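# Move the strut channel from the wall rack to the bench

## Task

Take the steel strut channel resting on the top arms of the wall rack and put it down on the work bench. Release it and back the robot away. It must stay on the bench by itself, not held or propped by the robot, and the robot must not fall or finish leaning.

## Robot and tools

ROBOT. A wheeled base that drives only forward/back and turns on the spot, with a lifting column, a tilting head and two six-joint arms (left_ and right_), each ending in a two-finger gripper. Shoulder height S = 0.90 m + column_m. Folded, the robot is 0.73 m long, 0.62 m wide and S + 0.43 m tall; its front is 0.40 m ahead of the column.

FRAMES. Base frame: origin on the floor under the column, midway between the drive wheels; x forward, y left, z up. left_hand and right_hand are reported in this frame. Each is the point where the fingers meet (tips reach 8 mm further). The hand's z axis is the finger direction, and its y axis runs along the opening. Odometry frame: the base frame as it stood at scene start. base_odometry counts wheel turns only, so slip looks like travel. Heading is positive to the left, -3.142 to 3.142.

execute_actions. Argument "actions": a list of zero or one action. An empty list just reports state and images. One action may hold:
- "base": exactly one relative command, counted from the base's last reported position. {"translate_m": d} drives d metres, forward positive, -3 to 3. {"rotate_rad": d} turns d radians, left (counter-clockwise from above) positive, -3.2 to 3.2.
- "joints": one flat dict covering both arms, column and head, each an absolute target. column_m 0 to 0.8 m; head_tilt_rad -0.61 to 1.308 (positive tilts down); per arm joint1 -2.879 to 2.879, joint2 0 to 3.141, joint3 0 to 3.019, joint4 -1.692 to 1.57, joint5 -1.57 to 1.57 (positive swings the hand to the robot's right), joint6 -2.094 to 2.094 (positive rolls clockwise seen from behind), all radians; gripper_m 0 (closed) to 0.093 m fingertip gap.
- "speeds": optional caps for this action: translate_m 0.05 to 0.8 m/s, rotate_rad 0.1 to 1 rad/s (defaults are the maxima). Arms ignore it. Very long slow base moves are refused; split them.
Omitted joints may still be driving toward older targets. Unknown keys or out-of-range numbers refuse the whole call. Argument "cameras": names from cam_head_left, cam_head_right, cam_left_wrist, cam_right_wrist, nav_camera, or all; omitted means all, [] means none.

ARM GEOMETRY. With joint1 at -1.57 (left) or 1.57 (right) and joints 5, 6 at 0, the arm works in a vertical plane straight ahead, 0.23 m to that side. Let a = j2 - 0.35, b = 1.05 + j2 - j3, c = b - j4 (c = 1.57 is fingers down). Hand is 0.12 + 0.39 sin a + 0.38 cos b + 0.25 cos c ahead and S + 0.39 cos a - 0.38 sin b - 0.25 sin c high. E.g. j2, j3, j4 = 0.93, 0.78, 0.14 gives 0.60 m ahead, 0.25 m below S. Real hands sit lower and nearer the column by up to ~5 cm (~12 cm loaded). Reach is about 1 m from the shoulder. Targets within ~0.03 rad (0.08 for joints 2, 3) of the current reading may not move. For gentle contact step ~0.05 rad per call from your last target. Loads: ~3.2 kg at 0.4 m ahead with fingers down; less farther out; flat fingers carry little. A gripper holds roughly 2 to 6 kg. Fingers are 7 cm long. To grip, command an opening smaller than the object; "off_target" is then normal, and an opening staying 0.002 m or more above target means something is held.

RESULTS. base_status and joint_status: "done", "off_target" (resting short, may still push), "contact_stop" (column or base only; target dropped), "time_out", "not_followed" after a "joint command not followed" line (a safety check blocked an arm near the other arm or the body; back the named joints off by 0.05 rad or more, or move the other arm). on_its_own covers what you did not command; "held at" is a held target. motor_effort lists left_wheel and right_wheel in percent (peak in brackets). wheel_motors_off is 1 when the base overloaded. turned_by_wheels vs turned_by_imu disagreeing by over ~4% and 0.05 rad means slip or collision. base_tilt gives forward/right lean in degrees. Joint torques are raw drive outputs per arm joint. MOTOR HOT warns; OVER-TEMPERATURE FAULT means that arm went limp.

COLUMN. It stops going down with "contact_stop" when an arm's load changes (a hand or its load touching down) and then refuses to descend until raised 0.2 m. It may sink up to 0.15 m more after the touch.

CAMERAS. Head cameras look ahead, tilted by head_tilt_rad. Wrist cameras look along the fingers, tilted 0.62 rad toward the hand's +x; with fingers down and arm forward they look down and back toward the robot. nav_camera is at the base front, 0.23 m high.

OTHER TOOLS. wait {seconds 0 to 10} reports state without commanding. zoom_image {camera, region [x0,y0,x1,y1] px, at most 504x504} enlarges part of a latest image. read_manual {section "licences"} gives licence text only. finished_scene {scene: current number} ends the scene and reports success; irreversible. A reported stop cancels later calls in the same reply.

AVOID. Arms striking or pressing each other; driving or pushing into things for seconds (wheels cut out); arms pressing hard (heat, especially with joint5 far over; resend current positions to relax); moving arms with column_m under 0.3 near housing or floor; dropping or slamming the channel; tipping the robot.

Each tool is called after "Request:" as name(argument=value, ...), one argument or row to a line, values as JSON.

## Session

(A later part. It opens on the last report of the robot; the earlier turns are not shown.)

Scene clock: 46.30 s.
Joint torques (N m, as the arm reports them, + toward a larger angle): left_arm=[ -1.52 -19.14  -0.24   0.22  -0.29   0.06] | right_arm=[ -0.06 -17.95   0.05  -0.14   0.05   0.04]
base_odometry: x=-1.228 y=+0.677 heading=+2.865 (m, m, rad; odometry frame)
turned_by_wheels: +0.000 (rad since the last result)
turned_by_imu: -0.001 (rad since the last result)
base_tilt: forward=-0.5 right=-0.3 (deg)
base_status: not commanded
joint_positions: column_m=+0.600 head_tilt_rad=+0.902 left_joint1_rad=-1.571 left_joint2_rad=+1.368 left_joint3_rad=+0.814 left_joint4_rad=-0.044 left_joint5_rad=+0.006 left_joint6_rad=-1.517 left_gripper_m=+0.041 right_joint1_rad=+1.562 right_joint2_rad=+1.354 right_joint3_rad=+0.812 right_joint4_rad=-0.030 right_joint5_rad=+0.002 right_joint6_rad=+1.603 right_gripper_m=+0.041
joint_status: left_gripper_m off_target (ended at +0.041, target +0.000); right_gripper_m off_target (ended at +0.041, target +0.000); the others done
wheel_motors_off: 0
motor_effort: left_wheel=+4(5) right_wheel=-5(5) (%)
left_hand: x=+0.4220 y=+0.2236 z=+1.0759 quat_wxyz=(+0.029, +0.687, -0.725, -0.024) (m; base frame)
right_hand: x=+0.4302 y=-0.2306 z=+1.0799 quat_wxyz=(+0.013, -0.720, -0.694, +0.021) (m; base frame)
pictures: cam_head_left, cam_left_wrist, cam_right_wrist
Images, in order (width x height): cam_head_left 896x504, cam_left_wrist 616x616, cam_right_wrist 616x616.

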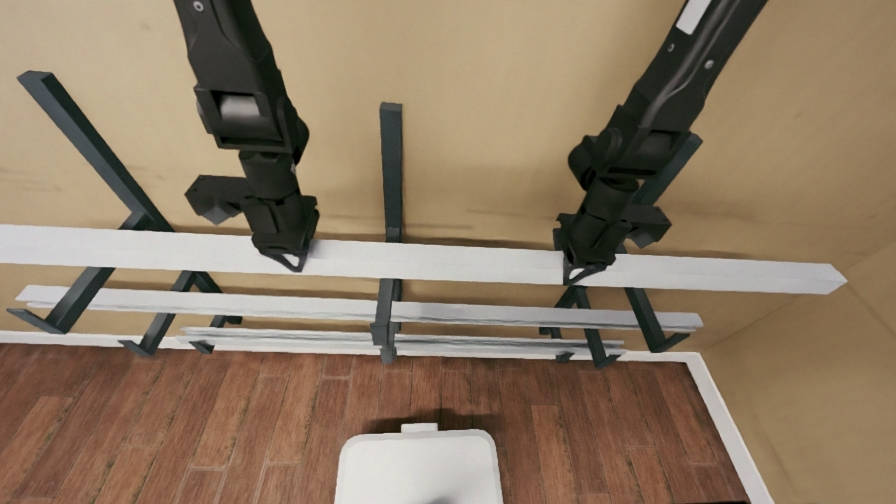

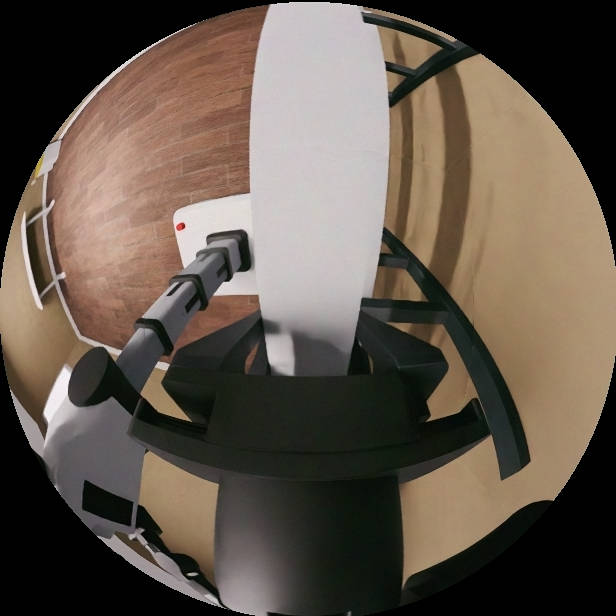

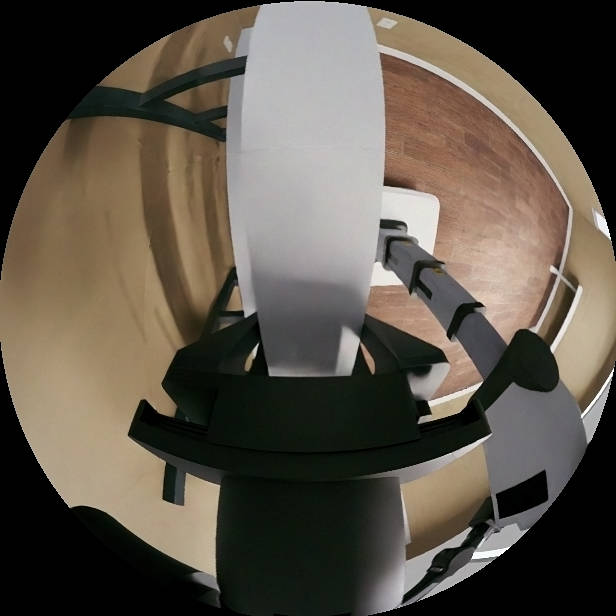

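Request:
execute_actions(
  actions=[
    {"base": {"translate_m": -0.7}, "joints": {"head_tilt_rad": 0.5, "column_m": 0.62, "left_gripper_m": 0.0, "right_gripper_m": 0.0}, "speeds": {"translate_m": 0.5}},
  ],
  cameras=["cam_head_left"],
)

Request:
execute_actions(
  actions=[
    {"base": {"rotate_rad": 2.76}, "joints": {"left_gripper_m": 0.0, "right_gripper_m": 0.0}, "speeds": {"rotate_rad": 0.7}},
  ],
)

Scene clock: 56.57 s.
Joint torques (N m, as the arm reports them, + toward a larger angle): left_arm=[ -1.55 -19.28  -0.19  -0.05  -0.27   0.05] | right_arm=[  0.   -19.1   -0.07  -0.11   0.06   0.05]
base_odometry: x=-0.555 y=+0.486 heading=+2.865 (m, m, rad; odometry frame)
turned_by_wheels: +0.000 (rad since the last result)
turned_by_imu: +0.001 (rad since the last result)
base_tilt: forward=-0.5 right=-0.3 (deg)
base_status: done
joint_positions: column_m=+0.620 head_tilt_rad=+0.518 left_joint1_rad=-1.571 left_joint2_rad=+1.369 left_joint3_rad=+0.814 left_joint4_rad=-0.040 left_joint5_rad=+0.006 left_joint6_rad=-1.518 left_gripper_m=+0.041 right_joint1_rad=+1.562 right_joint2_rad=+1.355 right_joint3_rad=+0.815 right_joint4_rad=-0.030 right_joint5_rad=+0.002 right_joint6_rad=+1.602 right_gripper_m=+0.041
joint_status: left_gripper_m off_target (ended at +0.041, target +0.000); right_gripper_m off_target (ended at +0.041, target +0.000); the others done
wheel_motors_off: 0
motor_effort: left_wheel=+1(63) right_wheel=-1(63) (%)
left_hand: x=+0.4231 y=+0.2236 z=+1.0956 quat_wxyz=(+0.028, +0.688, -0.725, -0.022) (m; base frame)
right_hand: x=+0.4317 y=-0.2306 z=+1.0996 quat_wxyz=(+0.013, -0.719, -0.694, +0.020) (m; base frame)
pictures: cam_head_left
Images, in order (width x height): cam_head_left 896x504.

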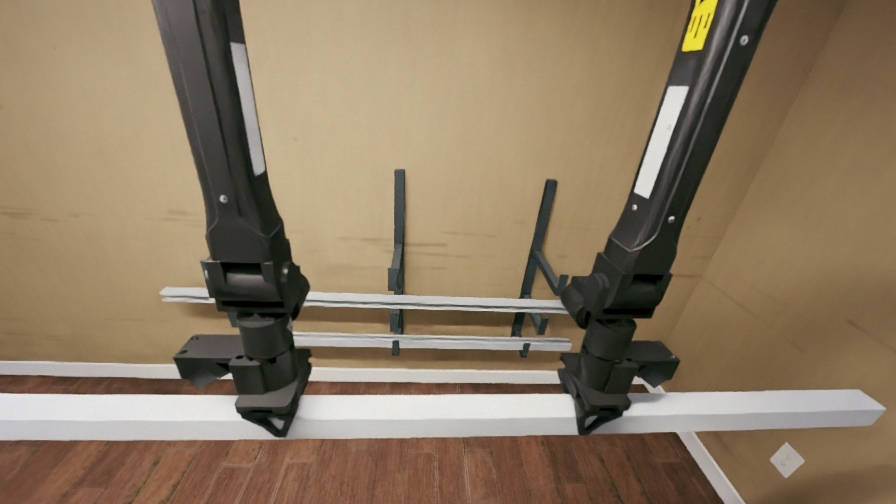

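Scene clock: 61.70 s.
Joint torques (N m, as the arm reports them, + toward a larger angle): left_arm=[ -1.5  -19.19  -0.26   0.02  -0.3    0.1 ] | right_arm=[ -0.09 -19.07  -0.42  -0.14   0.02   0.12]
base_odometry: x=-0.555 y=+0.485 heading=-0.659 (m, m, rad; odometry frame)
turned_by_wheels: +2.759 (rad since the last result)
turned_by_imu: +2.733 (rad since the last result)
base_tilt: forward=-0.4 right=-0.3 (deg)
base_status: done
joint_positions: column_m=+0.620 head_tilt_rad=+0.518 left_joint1_rad=-1.568 left_joint2_rad=+1.369 left_joint3_rad=+0.814 left_joint4_rad=-0.040 left_joint5_rad=+0.007 left_joint6_rad=-1.523 left_gripper_m=+0.041 right_joint1_rad=+1.564 right_joint2_rad=+1.355 right_joint3_rad=+0.819 right_joint4_rad=-0.030 right_joint5_rad=+0.003 right_joint6_rad=+1.596 right_gripper_m=+0.041
joint_status: left_gripper_m off_target (ended at +0.041, target +0.000); right_gripper_m off_target (ended at +0.041, target +0.000)
wheel_motors_off: 0
motor_effort: left_wheel=-4(49) right_wheel=+4(74) (%)
left_hand: x=+0.4231 y=+0.2248 z=+1.0956 quat_wxyz=(+0.027, +0.690, -0.723, -0.023) (m; base frame)
right_hand: x=+0.4344 y=-0.2295 z=+1.0995 quat_wxyz=(+0.012, -0.717, -0.697, +0.018) (m; base frame)
pictures: cam_head_left, cam_head_right, cam_left_wrist, cam_right_wrist, nav_camera
Images, in order (width x height): cam_head_left 896x504, cam_head_right 896x504, cam_left_wrist 616x616, cam_right_wrist 616x616, nav_camera 896x504.

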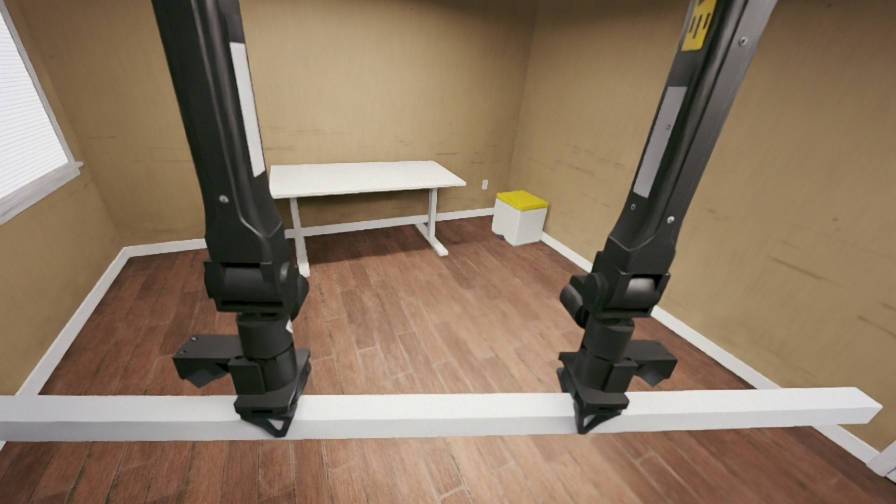

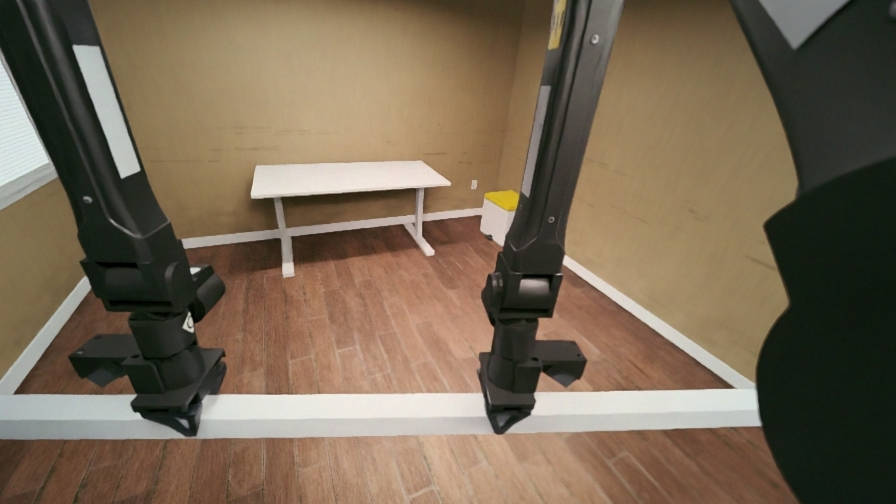

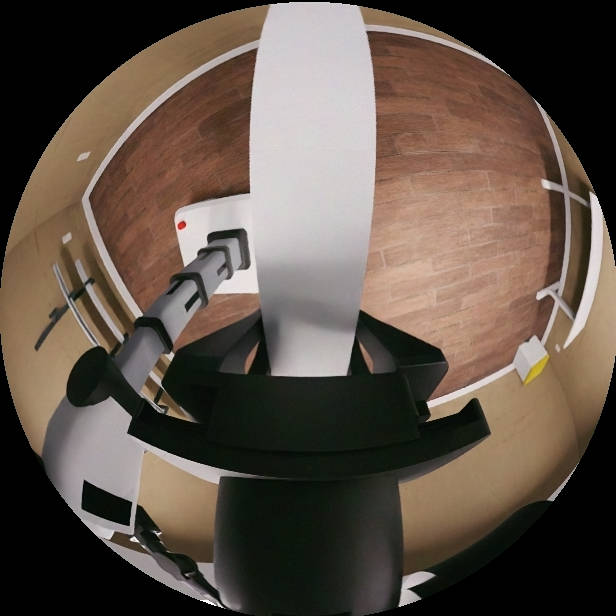

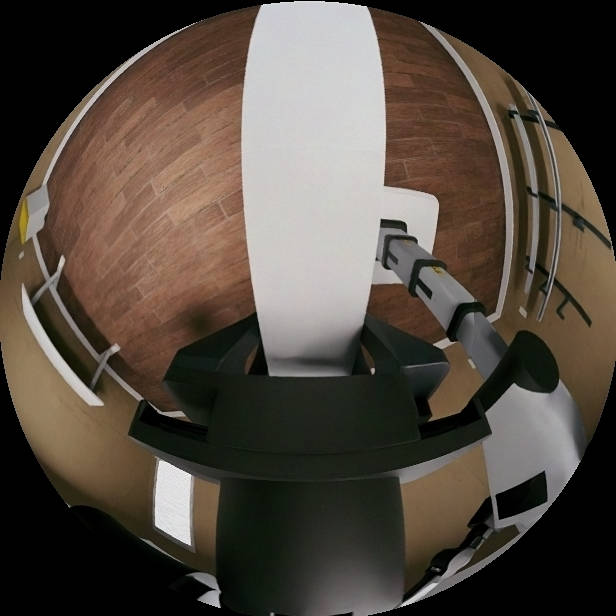

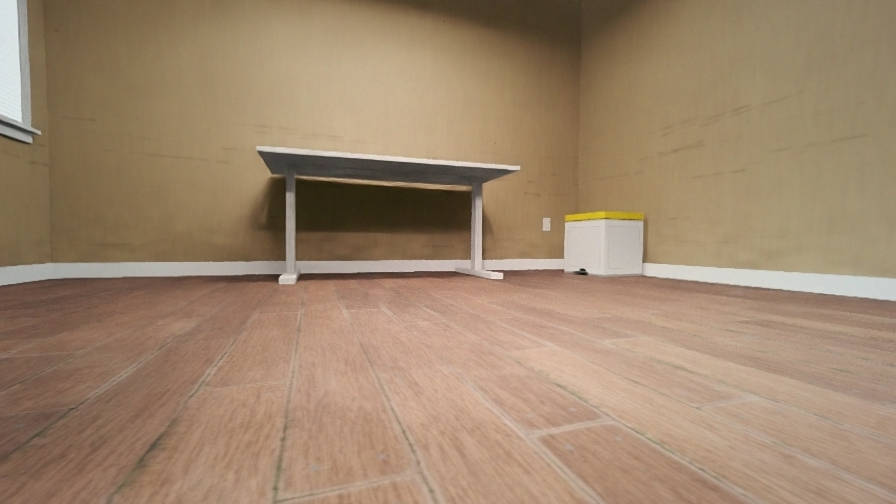

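Request:
execute_actions(
  actions=[
    {"base": {"translate_m": 1.97}, "joints": {"column_m": 0.33, "head_tilt_rad": 0.85, "left_gripper_m": 0.0, "right_gripper_m": 0.0}, "speeds": {"translate_m": 0.6}},
  ],
  cameras=["cam_head_left", "nav_camera"],
)

Scene clock: 72.73 s.
Joint torques (N m, as the arm reports them, + toward a larger angle): left_arm=[ -1.6  -19.6   -0.52   0.05  -0.32   0.08] | right_arm=[ -0.36 -19.56  -0.48  -0.11   0.03   0.09]
base_odometry: x=+1.003 y=-0.720 heading=-0.658 (m, m, rad; odometry frame)
turned_by_wheels: +0.001 (rad since the last result)
turned_by_imu: -0.004 (rad since the last result)
base_tilt: forward=-0.5 right=-0.3 (deg)
base_status: done
joint_positions: column_m=+0.330 head_tilt_rad=+0.852 left_joint1_rad=-1.568 left_joint2_rad=+1.368 left_joint3_rad=+0.817 left_joint4_rad=-0.040 left_joint5_rad=+0.007 left_joint6_rad=-1.520 left_gripper_m=+0.041 right_joint1_rad=+1.564 right_joint2_rad=+1.355 right_joint3_rad=+0.820 right_joint4_rad=-0.030 right_joint5_rad=+0.003 right_joint6_rad=+1.599 right_gripper_m=+0.041
joint_status: left_gripper_m off_target (ended at +0.041, target +0.000); right_gripper_m off_target (ended at +0.041, target +0.000); the others done
wheel_motors_off: 0
motor_effort: left_wheel=+1(51) right_wheel=+0(67) (%)
left_hand: x=+0.4252 y=+0.2248 z=+0.8057 quat_wxyz=(+0.026, +0.689, -0.724, -0.022) (m; base frame)
right_hand: x=+0.4349 y=-0.2295 z=+0.8096 quat_wxyz=(+0.011, -0.718, -0.696, +0.018) (m; base frame)
pictures: cam_head_left, nav_camera
Images, in order (width x height): cam_head_left 896x504, nav_camera 896x504.

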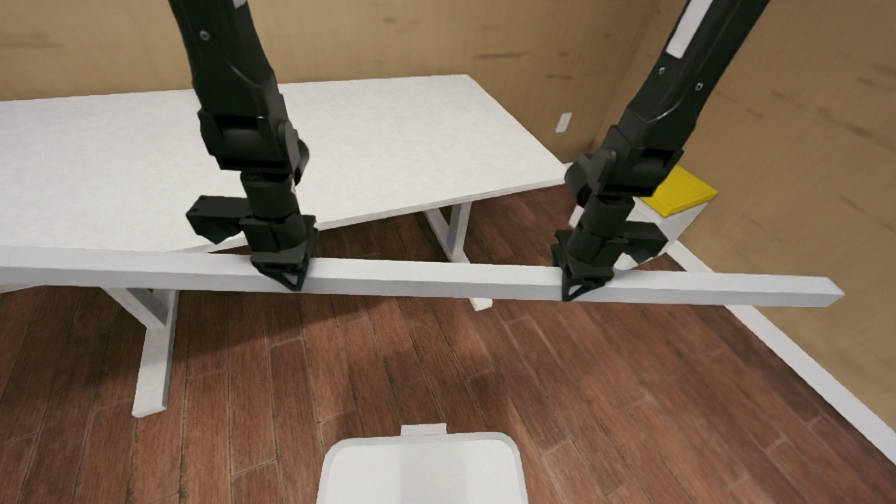

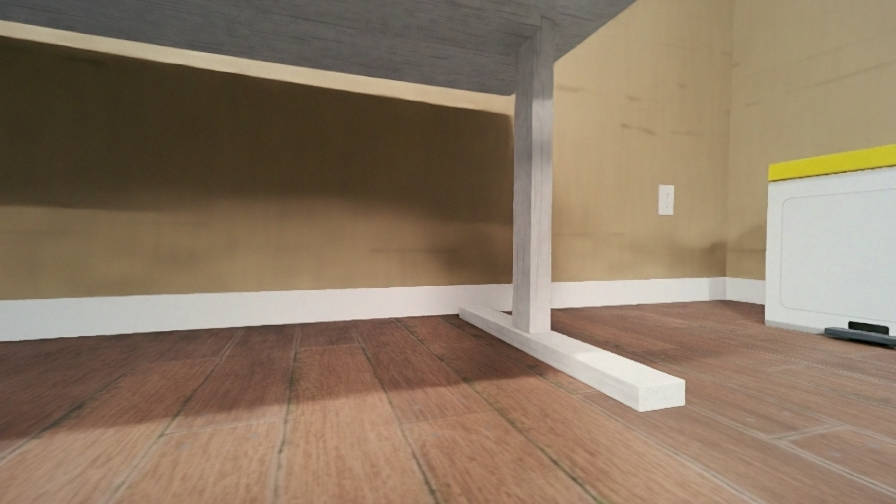

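Request:
execute_actions(
  actions=[
    {"base": {"rotate_rad": 0.385}, "joints": {"head_tilt_rad": 1.0, "left_gripper_m": 0.0, "right_gripper_m": 0.0}, "speeds": {"rotate_rad": 0.6}},
  ],
  cameras=["cam_head_left", "cam_left_wrist", "cam_right_wrist", "nav_camera"],
)

Scene clock: 77.70 s.
Joint torques (N m, as the arm reports them, + toward a larger angle): left_arm=[ -1.75 -19.37  -0.06   0.06  -0.27   0.12] | right_arm=[ -0.37 -19.38  -0.48  -0.03   0.02   0.14]
base_odometry: x=+1.004 y=-0.720 heading=-0.274 (m, m, rad; odometry frame)
turned_by_wheels: +0.384 (rad since the last result)
turned_by_imu: +0.376 (rad since the last result)
base_tilt: forward=-0.4 right=-0.3 (deg)
base_status: done
joint_positions: column_m=+0.330 head_tilt_rad=+1.000 left_joint1_rad=-1.568 left_joint2_rad=+1.368 left_joint3_rad=+0.813 left_joint4_rad=-0.040 left_joint5_rad=+0.006 left_joint6_rad=-1.525 left_gripper_m=+0.041 right_joint1_rad=+1.565 right_joint2_rad=+1.355 right_joint3_rad=+0.821 right_joint4_rad=-0.030 right_joint5_rad=+0.003 right_joint6_rad=+1.594 right_gripper_m=+0.041
joint_status: left_gripper_m off_target (ended at +0.041, target +0.000); right_gripper_m off_target (ended at +0.041, target +0.000); the others done
wheel_motors_off: 0
motor_effort: left_wheel=-4(55) right_wheel=-1(65) (%)
left_hand: x=+0.4225 y=+0.2253 z=+0.8058 quat_wxyz=(+0.027, +0.691, -0.722, -0.024) (m; base frame)
right_hand: x=+0.4352 y=-0.2291 z=+0.8096 quat_wxyz=(+0.012, -0.716, -0.697, +0.018) (m; base frame)
pictures: cam_head_left, cam_left_wrist, cam_right_wrist, nav_camera
Images, in order (width x height): cam_head_left 896x504, cam_left_wrist 616x616, cam_right_wrist 616x616, nav_camera 896x504.

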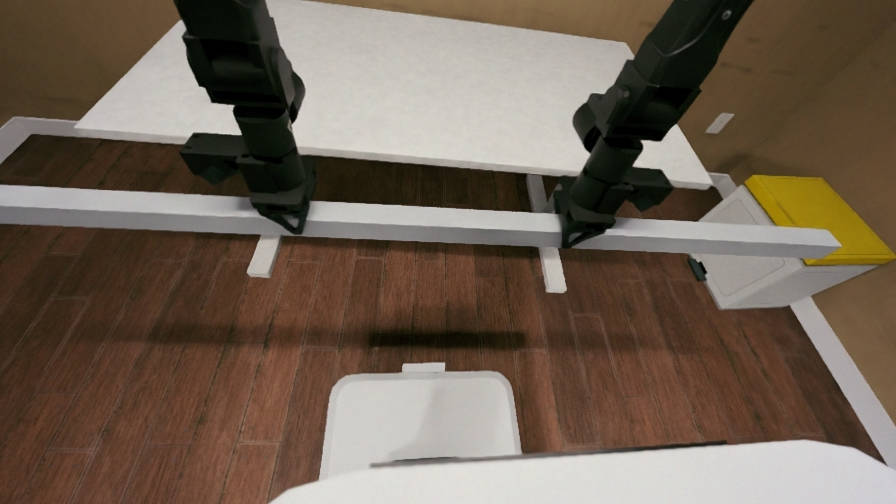

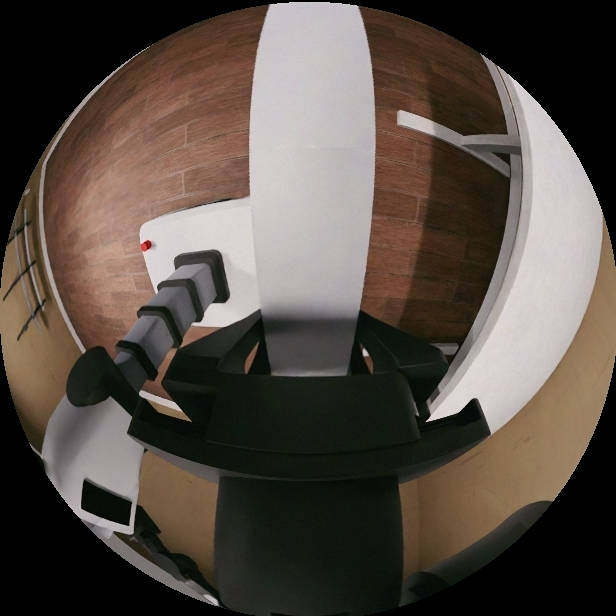

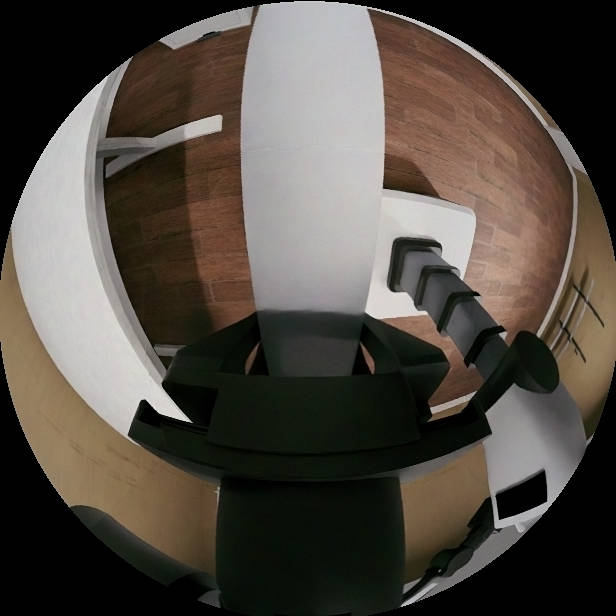

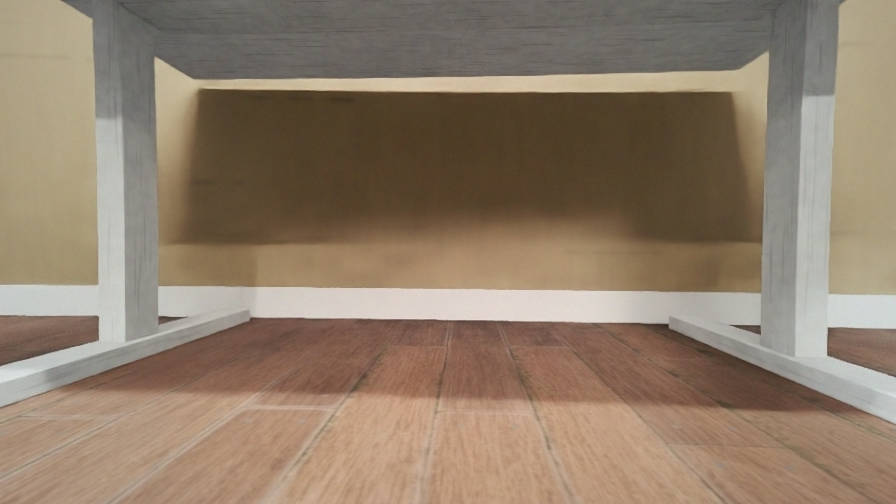

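Request:
execute_actions(
  actions=[
    {"base": {"translate_m": 0.5}, "joints": {"column_m": 0.3, "left_gripper_m": 0.0, "right_gripper_m": 0.0}, "speeds": {"translate_m": 0.35}},
  ],
  cameras=["cam_head_left", "cam_left_wrist", "cam_right_wrist"],
)

Scene clock: 82.67 s.
Joint torques (N m, as the arm reports them, + toward a larger angle): left_arm=[ -1.53 -19.62  -0.44   0.08  -0.26   0.12] | right_arm=[ -0.25 -19.01  -0.63  -0.2    0.02   0.1 ]
base_odometry: x=+1.485 y=-0.856 heading=-0.274 (m, m, rad; odometry frame)
turned_by_wheels: +0.001 (rad since the last result)
turned_by_imu: -0.001 (rad since the last result)
base_tilt: forward=-0.4 right=-0.3 (deg)
base_status: done
joint_positions: column_m=+0.300 head_tilt_rad=+1.001 left_joint1_rad=-1.568 left_joint2_rad=+1.369 left_joint3_rad=+0.817 left_joint4_rad=-0.040 left_joint5_rad=+0.006 left_joint6_rad=-1.522 left_gripper_m=+0.041 right_joint1_rad=+1.565 right_joint2_rad=+1.355 right_joint3_rad=+0.821 right_joint4_rad=-0.030 right_joint5_rad=+0.003 right_joint6_rad=+1.598 right_gripper_m=+0.041
joint_status: left_gripper_m off_target (ended at +0.041, target +0.000); right_gripper_m off_target (ended at +0.041, target +0.000); the others done
wheel_motors_off: 0
motor_effort: left_wheel=+1(51) right_wheel=-1(64) (%)
left_hand: x=+0.4243 y=+0.2253 z=+0.7755 quat_wxyz=(+0.026, +0.690, -0.723, -0.023) (m; base frame)
right_hand: x=+0.4358 y=-0.2291 z=+0.7796 quat_wxyz=(+0.011, -0.717, -0.696, +0.017) (m; base frame)
pictures: cam_head_left, cam_left_wrist, cam_right_wrist
Images, in order (width x height): cam_head_left 896x504, cam_left_wrist 616x616, cam_right_wrist 616x616.

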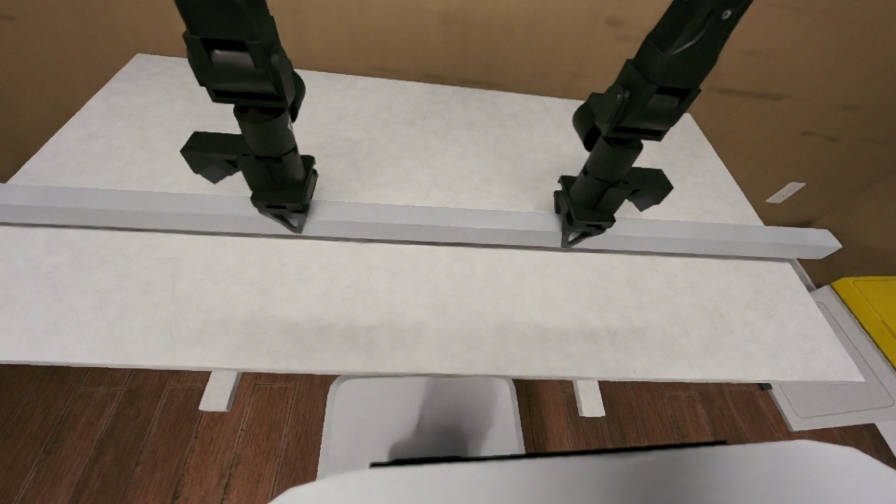

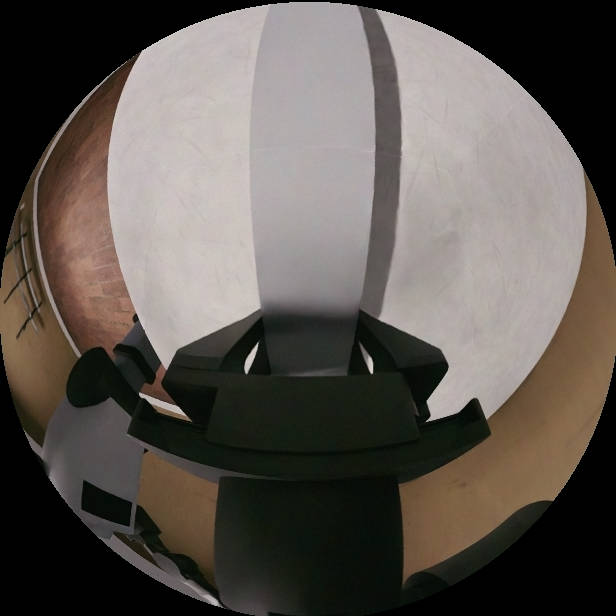

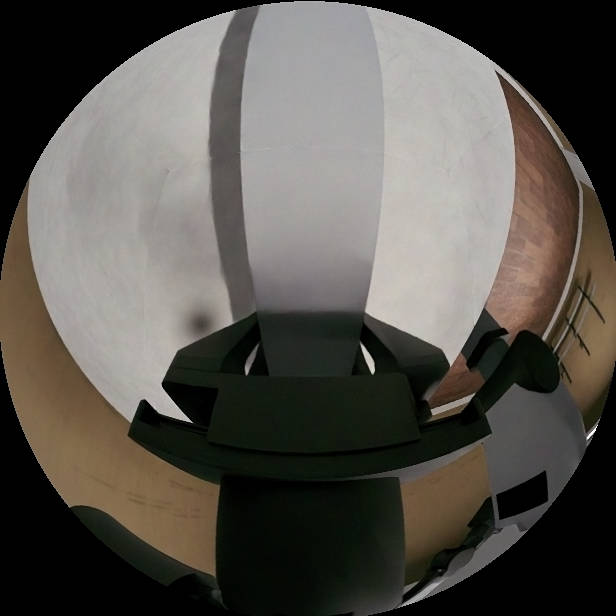

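Request:
execute_actions(
  actions=[
    {"joints": {"column_m": 0.262}},
  ],
  cameras=["cam_head_left"],
)

Scene clock: 85.70 s.
Joint torques (N m, as the arm reports them, + toward a larger angle): left_arm=[ -1.81 -18.77  -0.01   0.08  -0.28   0.08] | right_arm=[ -0.41 -19.5   -0.52  -0.13   0.04   0.1 ]
base_odometry: x=+1.485 y=-0.856 heading=-0.274 (m, m, rad; odometry frame)
turned_by_wheels: +0.000 (rad since the last result)
turned_by_imu: +0.000 (rad since the last result)
base_tilt: forward=-0.5 right=-0.3 (deg)
base_status: not commanded
joint_positions: column_m=+0.262 head_tilt_rad=+1.001 left_joint1_rad=-1.568 left_joint2_rad=+1.364 left_joint3_rad=+0.812 left_joint4_rad=-0.040 left_joint5_rad=+0.006 left_joint6_rad=-1.521 left_gripper_m=+0.041 right_joint1_rad=+1.565 right_joint2_rad=+1.357 right_joint3_rad=+0.821 right_joint4_rad=-0.029 right_joint5_rad=+0.003 right_joint6_rad=+1.598 right_gripper_m=+0.041
joint_status: all done
wheel_motors_off: 0
motor_effort: left_wheel=+2(2) right_wheel=-2(2) (%)
left_hand: x=+0.4240 y=+0.2253 z=+0.7392 quat_wxyz=(+0.026, +0.690, -0.723, -0.022) (m; base frame)
right_hand: x=+0.4353 y=-0.2291 z=+0.7411 quat_wxyz=(+0.011, -0.717, -0.696, +0.017) (m; base frame)
pictures: cam_head_left
Images, in order (width x height): cam_head_left 896x504.

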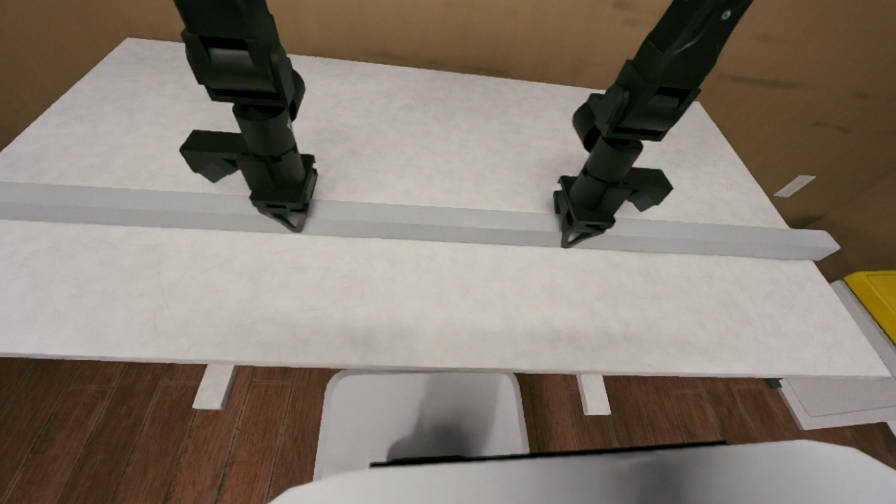

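The left end is just touching down. A bit lower to transfer the load.

Request:
execute_actions(
  actions=[
    {"joints": {"column_m": 0.238}},
  ],
  cameras=["cam_head_left"],
)

Scene clock: 87.93 s.
Joint torques (N m, as the arm reports them, + toward a larger angle): left_arm=[ -1.6  -13.54   3.76   0.73  -0.15   0.08] | right_arm=[ -0.32 -14.05   2.07   0.39   0.14   0.1 ]
base_odometry: x=+1.485 y=-0.856 heading=-0.274 (m, m, rad; odometry frame)
turned_by_wheels: +0.000 (rad since the last result)
turned_by_imu: +0.000 (rad since the last result)
base_tilt: forward=-0.5 right=-0.3 (deg)
base_status: not commanded
joint_positions: column_m=+0.238 head_tilt_rad=+1.001 left_joint1_rad=-1.568 left_joint2_rad=+1.301 left_joint3_rad=+0.779 left_joint4_rad=-0.055 left_joint5_rad=+0.003 left_joint6_rad=-1.521 left_gripper_m=+0.041 right_joint1_rad=+1.565 right_joint2_rad=+1.301 right_joint3_rad=+0.790 right_joint4_rad=-0.042 right_joint5_rad=+0.001 right_joint6_rad=+1.598 right_gripper_m=+0.041
joint_status: column_m contact_stop (moved -0.024 of -0.024)
wheel_motors_off: 0
motor_effort: left_wheel=+5(5) right_wheel=+2(2) (%)
left_hand: x=+0.4255 y=+0.2257 z=+0.7351 quat_wxyz=(+0.019, +0.690, -0.724, -0.018) (m; base frame)
right_hand: x=+0.4356 y=-0.2286 z=+0.7350 quat_wxyz=(+0.008, -0.717, -0.696, +0.012) (m; base frame)
pictures: cam_head_left
Images, in order (width x height): cam_head_left 896x504.

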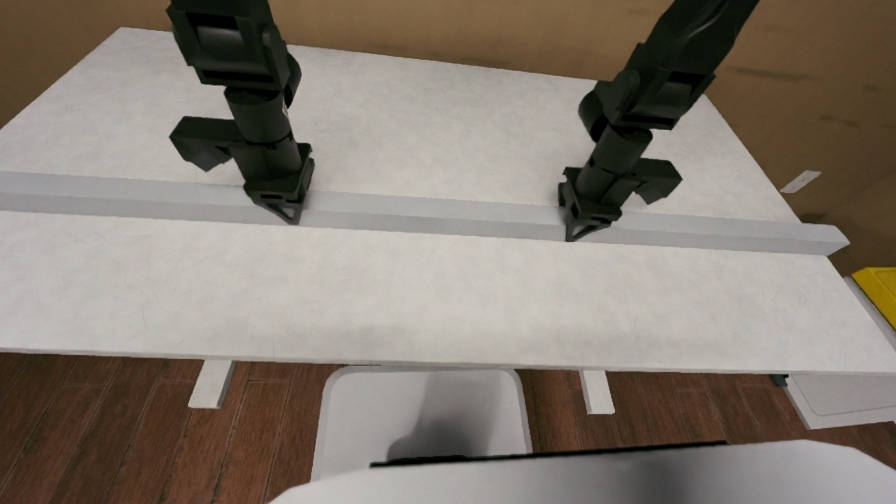

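Request:
execute_actions(
  actions=[
    {"joints": {"left_gripper_m": 0.093, "right_gripper_m": 0.093}},
  ],
  cameras=[],
)

Request:
execute_actions(
  actions=[
    {"joints": {"column_m": 0.33}},
  ],
  cameras=["cam_head_left", "cam_left_wrist", "cam_right_wrist"],
)

Scene clock: 90.57 s.
Joint torques (N m, as the arm reports them, + toward a larger angle): left_arm=[ -1.7  -13.69   1.21   0.78  -0.16   0.1 ] | right_arm=[ -0.34 -13.96   1.15   0.46   0.14   0.08]
base_odometry: x=+1.485 y=-0.856 heading=-0.274 (m, m, rad; odometry frame)
turned_by_wheels: +0.000 (rad since the last result)
turned_by_imu: +0.000 (rad since the last result)
base_tilt: forward=-0.4 right=-0.3 (deg)
base_status: not commanded
joint_positions: column_m=+0.238 head_tilt_rad=+1.001 left_joint1_rad=-1.568 left_joint2_rad=+1.299 left_joint3_rad=+0.809 left_joint4_rad=-0.055 left_joint5_rad=+0.003 left_joint6_rad=-1.521 left_gripper_m=+0.093 right_joint1_rad=+1.565 right_joint2_rad=+1.297 right_joint3_rad=+0.805 right_joint4_rad=-0.042 right_joint5_rad=+0.001 right_joint6_rad=+1.598 right_gripper_m=+0.093
joint_status: all done
wheel_motors_off: 0
motor_effort: left_wheel=+3(5) right_wheel=-2(2) (%)
left_hand: x=+0.4449 y=+0.2257 z=+0.7357 quat_wxyz=(+0.008, +0.690, -0.724, -0.007) (m; base frame)
right_hand: x=+0.4461 y=-0.2287 z=+0.7361 quat_wxyz=(+0.002, -0.718, -0.696, +0.006) (m; base frame)
pictures: none
No camera images: the call's "cameras" was empty. Leave "cameras" out to get every camera's image.

Scene clock: 92.33 s.
Joint torques (N m, as the arm reports them, + toward a larger angle): left_arm=[ -1.67 -13.51   1.21   0.79  -0.14   0.09] | right_arm=[ -0.41 -13.68   1.14   0.45   0.14   0.1 ]
base_odometry: x=+1.485 y=-0.856 heading=-0.274 (m, m, rad; odometry frame)
turned_by_wheels: +0.000 (rad since the last result)
turned_by_imu: +0.000 (rad since the last result)
base_tilt: forward=-0.5 right=-0.3 (deg)
base_status: not commanded
joint_positions: column_m=+0.330 head_tilt_rad=+1.001 left_joint1_rad=-1.568 left_joint2_rad=+1.299 left_joint3_rad=+0.809 left_joint4_rad=-0.055 left_joint5_rad=+0.003 left_joint6_rad=-1.521 left_gripper_m=+0.093 right_joint1_rad=+1.565 right_joint2_rad=+1.297 right_joint3_rad=+0.805 right_joint4_rad=-0.042 right_joint5_rad=+0.001 right_joint6_rad=+1.598 right_gripper_m=+0.093
joint_status: all done
wheel_motors_off: 0
motor_effort: left_wheel=+3(4) right_wheel=-2(2) (%)
left_hand: x=+0.4450 y=+0.2257 z=+0.8276 quat_wxyz=(+0.008, +0.690, -0.724, -0.007) (m; base frame)
right_hand: x=+0.4461 y=-0.2287 z=+0.8279 quat_wxyz=(+0.002, -0.718, -0.696, +0.006) (m; base frame)
pictures: cam_head_left, cam_left_wrist, cam_right_wrist
Images, in order (width x height): cam_head_left 896x504, cam_left_wrist 616x616, cam_right_wrist 616x616.

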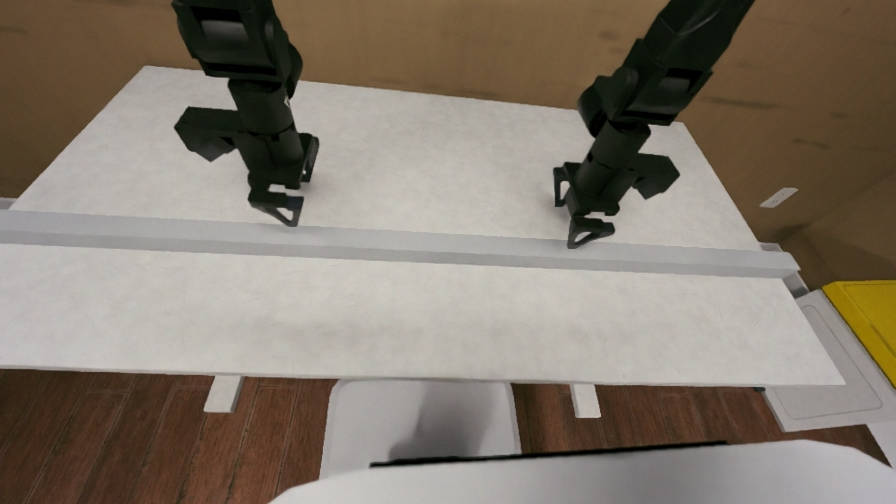

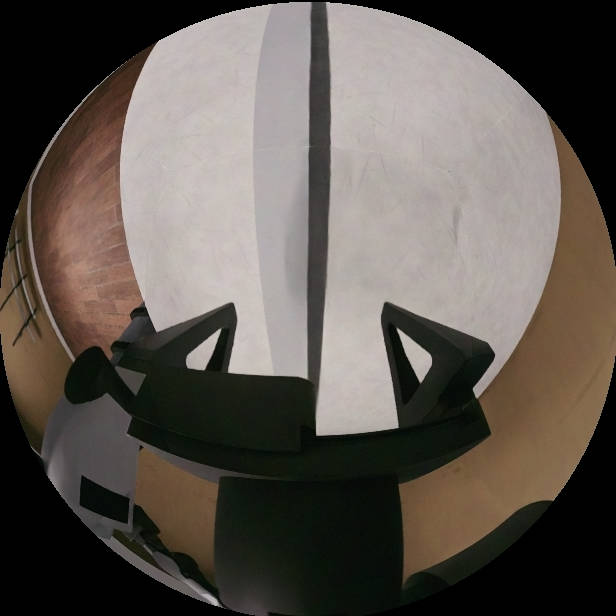

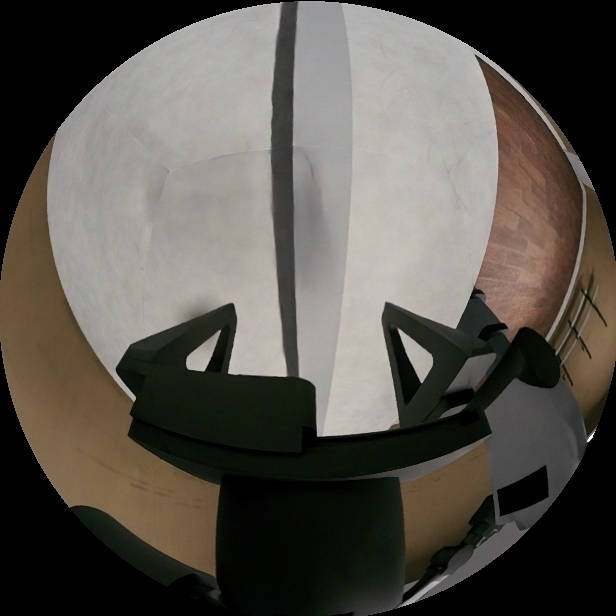

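Request:
execute_actions(
  actions=[],
)

Scene clock: 102.10 s.
Joint torques (N m, as the arm reports them, + toward a larger angle): left_arm=[ -1.8  -13.33   1.15   0.83  -0.15   0.09] | right_arm=[ -0.33 -13.98   1.14   0.45   0.13   0.09]
base_odometry: x=+1.485 y=-0.856 heading=-0.274 (m, m, rad; odometry frame)
turned_by_wheels: +0.000 (rad since the last result)
turned_by_imu: +0.000 (rad since the last result)
base_tilt: forward=-0.5 right=-0.3 (deg)
base_status: not commanded
joint_positions: column_m=+0.330 head_tilt_rad=+1.001 left_joint1_rad=-1.568 left_joint2_rad=+1.299 left_joint3_rad=+0.809 left_joint4_rad=-0.055 left_joint5_rad=+0.003 left_joint6_rad=-1.521 left_gripper_m=+0.093 right_joint1_rad=+1.565 right_joint2_rad=+1.297 right_joint3_rad=+0.805 right_joint4_rad=-0.042 right_joint5_rad=+0.001 right_joint6_rad=+1.598 right_gripper_m=+0.093
joint_status: all done
wheel_motors_off: 0
motor_effort: left_wheel=+3(4) right_wheel=-1(2) (%)
left_hand: x=+0.4450 y=+0.2257 z=+0.8276 quat_wxyz=(+0.008, +0.690, -0.724, -0.007) (m; base frame)
right_hand: x=+0.4461 y=-0.2287 z=+0.8279 quat_wxyz=(+0.002, -0.718, -0.696, +0.006) (m; base frame)
pictures: cam_head_left, cam_head_right, cam_left_wrist, cam_right_wrist, nav_camera
Images, in order (width x height): cam_head_left 896x504, cam_head_right 896x504, cam_left_wrist 616x616, cam_right_wrist 616x616, nav_camera 896x504.

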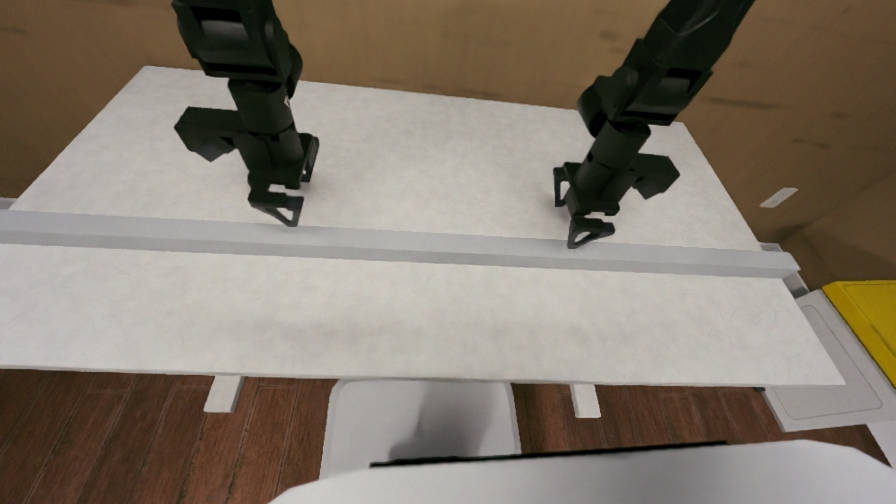

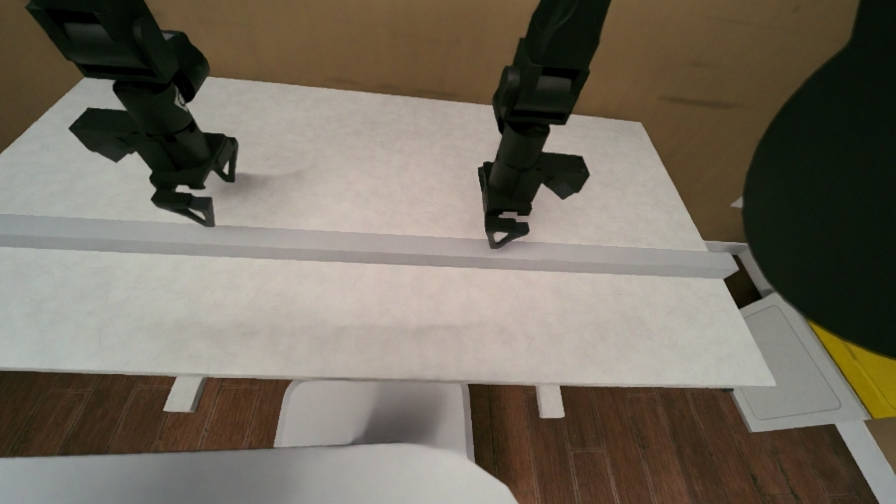

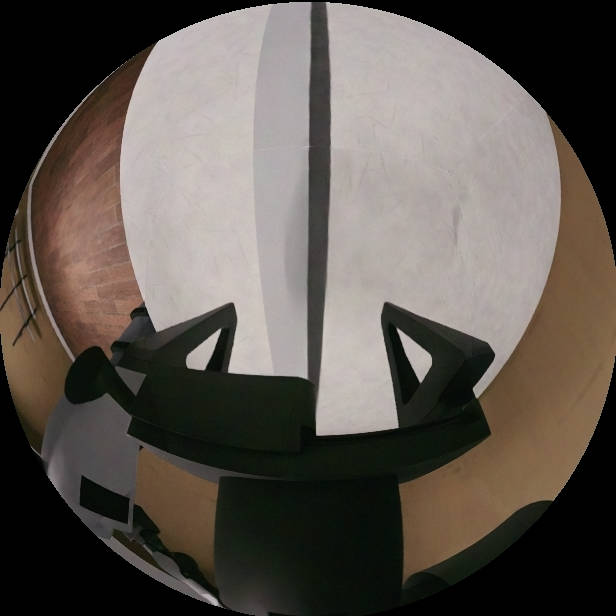

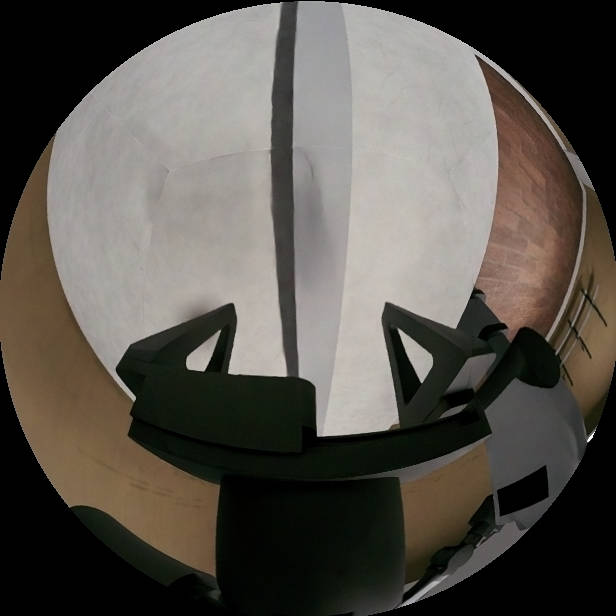

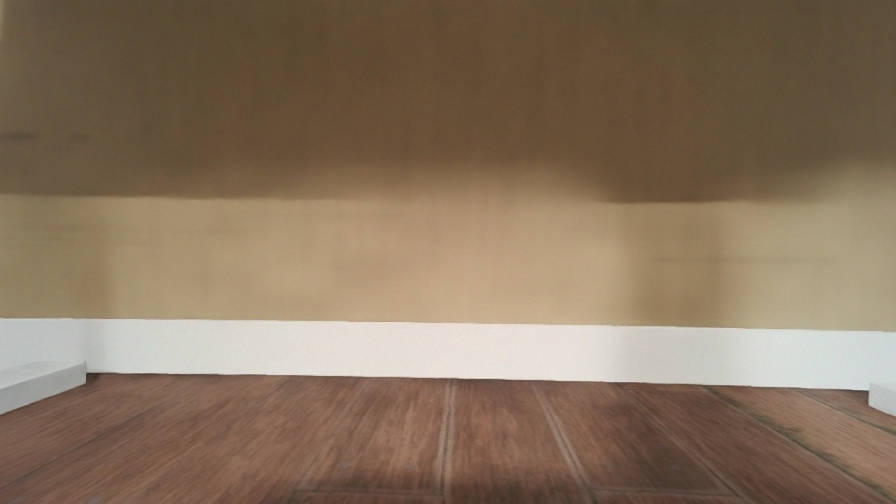

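Request:
execute_actions(
  actions=[
    {"base": {"translate_m": -0.9}, "joints": {"head_tilt_rad": 0.5, "column_m": 0.38}},
  ],
  cameras=["cam_head_left", "cam_head_right"],
)

Scene clock: 106.77 s.
Joint torques (N m, as the arm reports them, + toward a larger angle): left_arm=[ -1.61 -13.09   1.29   0.8   -0.16   0.09] | right_arm=[ -0.28 -13.54   0.96   0.41   0.14   0.09]
base_odometry: x=+0.618 y=-0.612 heading=-0.273 (m, m, rad; odometry frame)
turned_by_wheels: +0.001 (rad since the last result)
turned_by_imu: +0.002 (rad since the last result)
base_tilt: forward=-0.5 right=-0.3 (deg)
base_status: done
joint_positions: column_m=+0.380 head_tilt_rad=+0.518 left_joint1_rad=-1.568 left_joint2_rad=+1.296 left_joint3_rad=+0.807 left_joint4_rad=-0.055 left_joint5_rad=+0.003 left_joint6_rad=-1.521 left_gripper_m=+0.093 right_joint1_rad=+1.565 right_joint2_rad=+1.297 right_joint3_rad=+0.807 right_joint4_rad=-0.042 right_joint5_rad=+0.001 right_joint6_rad=+1.598 right_gripper_m=+0.093
joint_status: all done
wheel_motors_off: 0
motor_effort: left_wheel=+1(56) right_wheel=-1(62) (%)
left_hand: x=+0.4452 y=+0.2257 z=+0.8783 quat_wxyz=(+0.007, +0.690, -0.724, -0.007) (m; base frame)
right_hand: x=+0.4479 y=-0.2287 z=+0.8780 quat_wxyz=(+0.001, -0.718, -0.696, +0.005) (m; base frame)
pictures: cam_head_left, cam_head_right
Images, in order (width x height): cam_head_left 896x504, cam_head_right 896x504.

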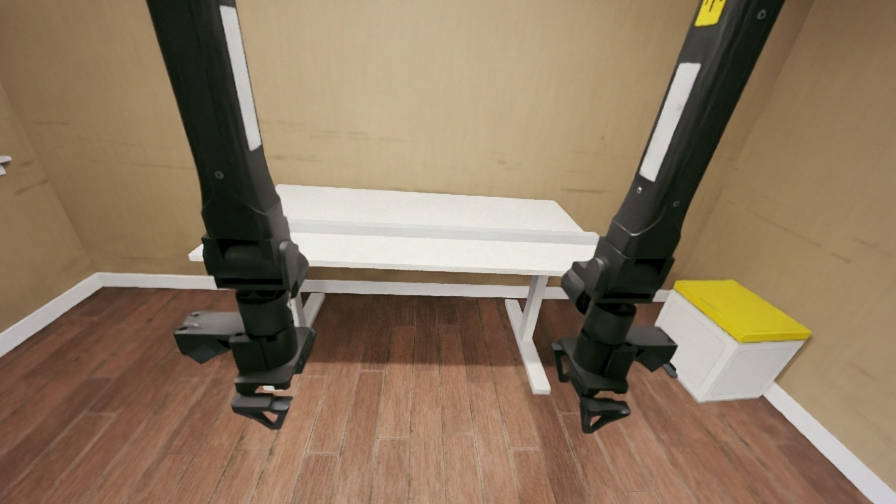

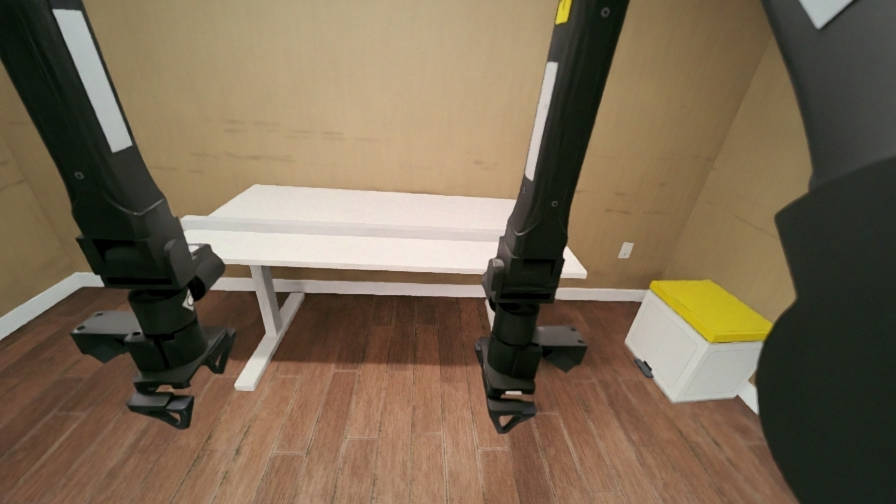

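The strut is resting on the bench and the robot is clear.

Request:
finished_scene(
  scene=2,
)

The scene is finished: the task was done.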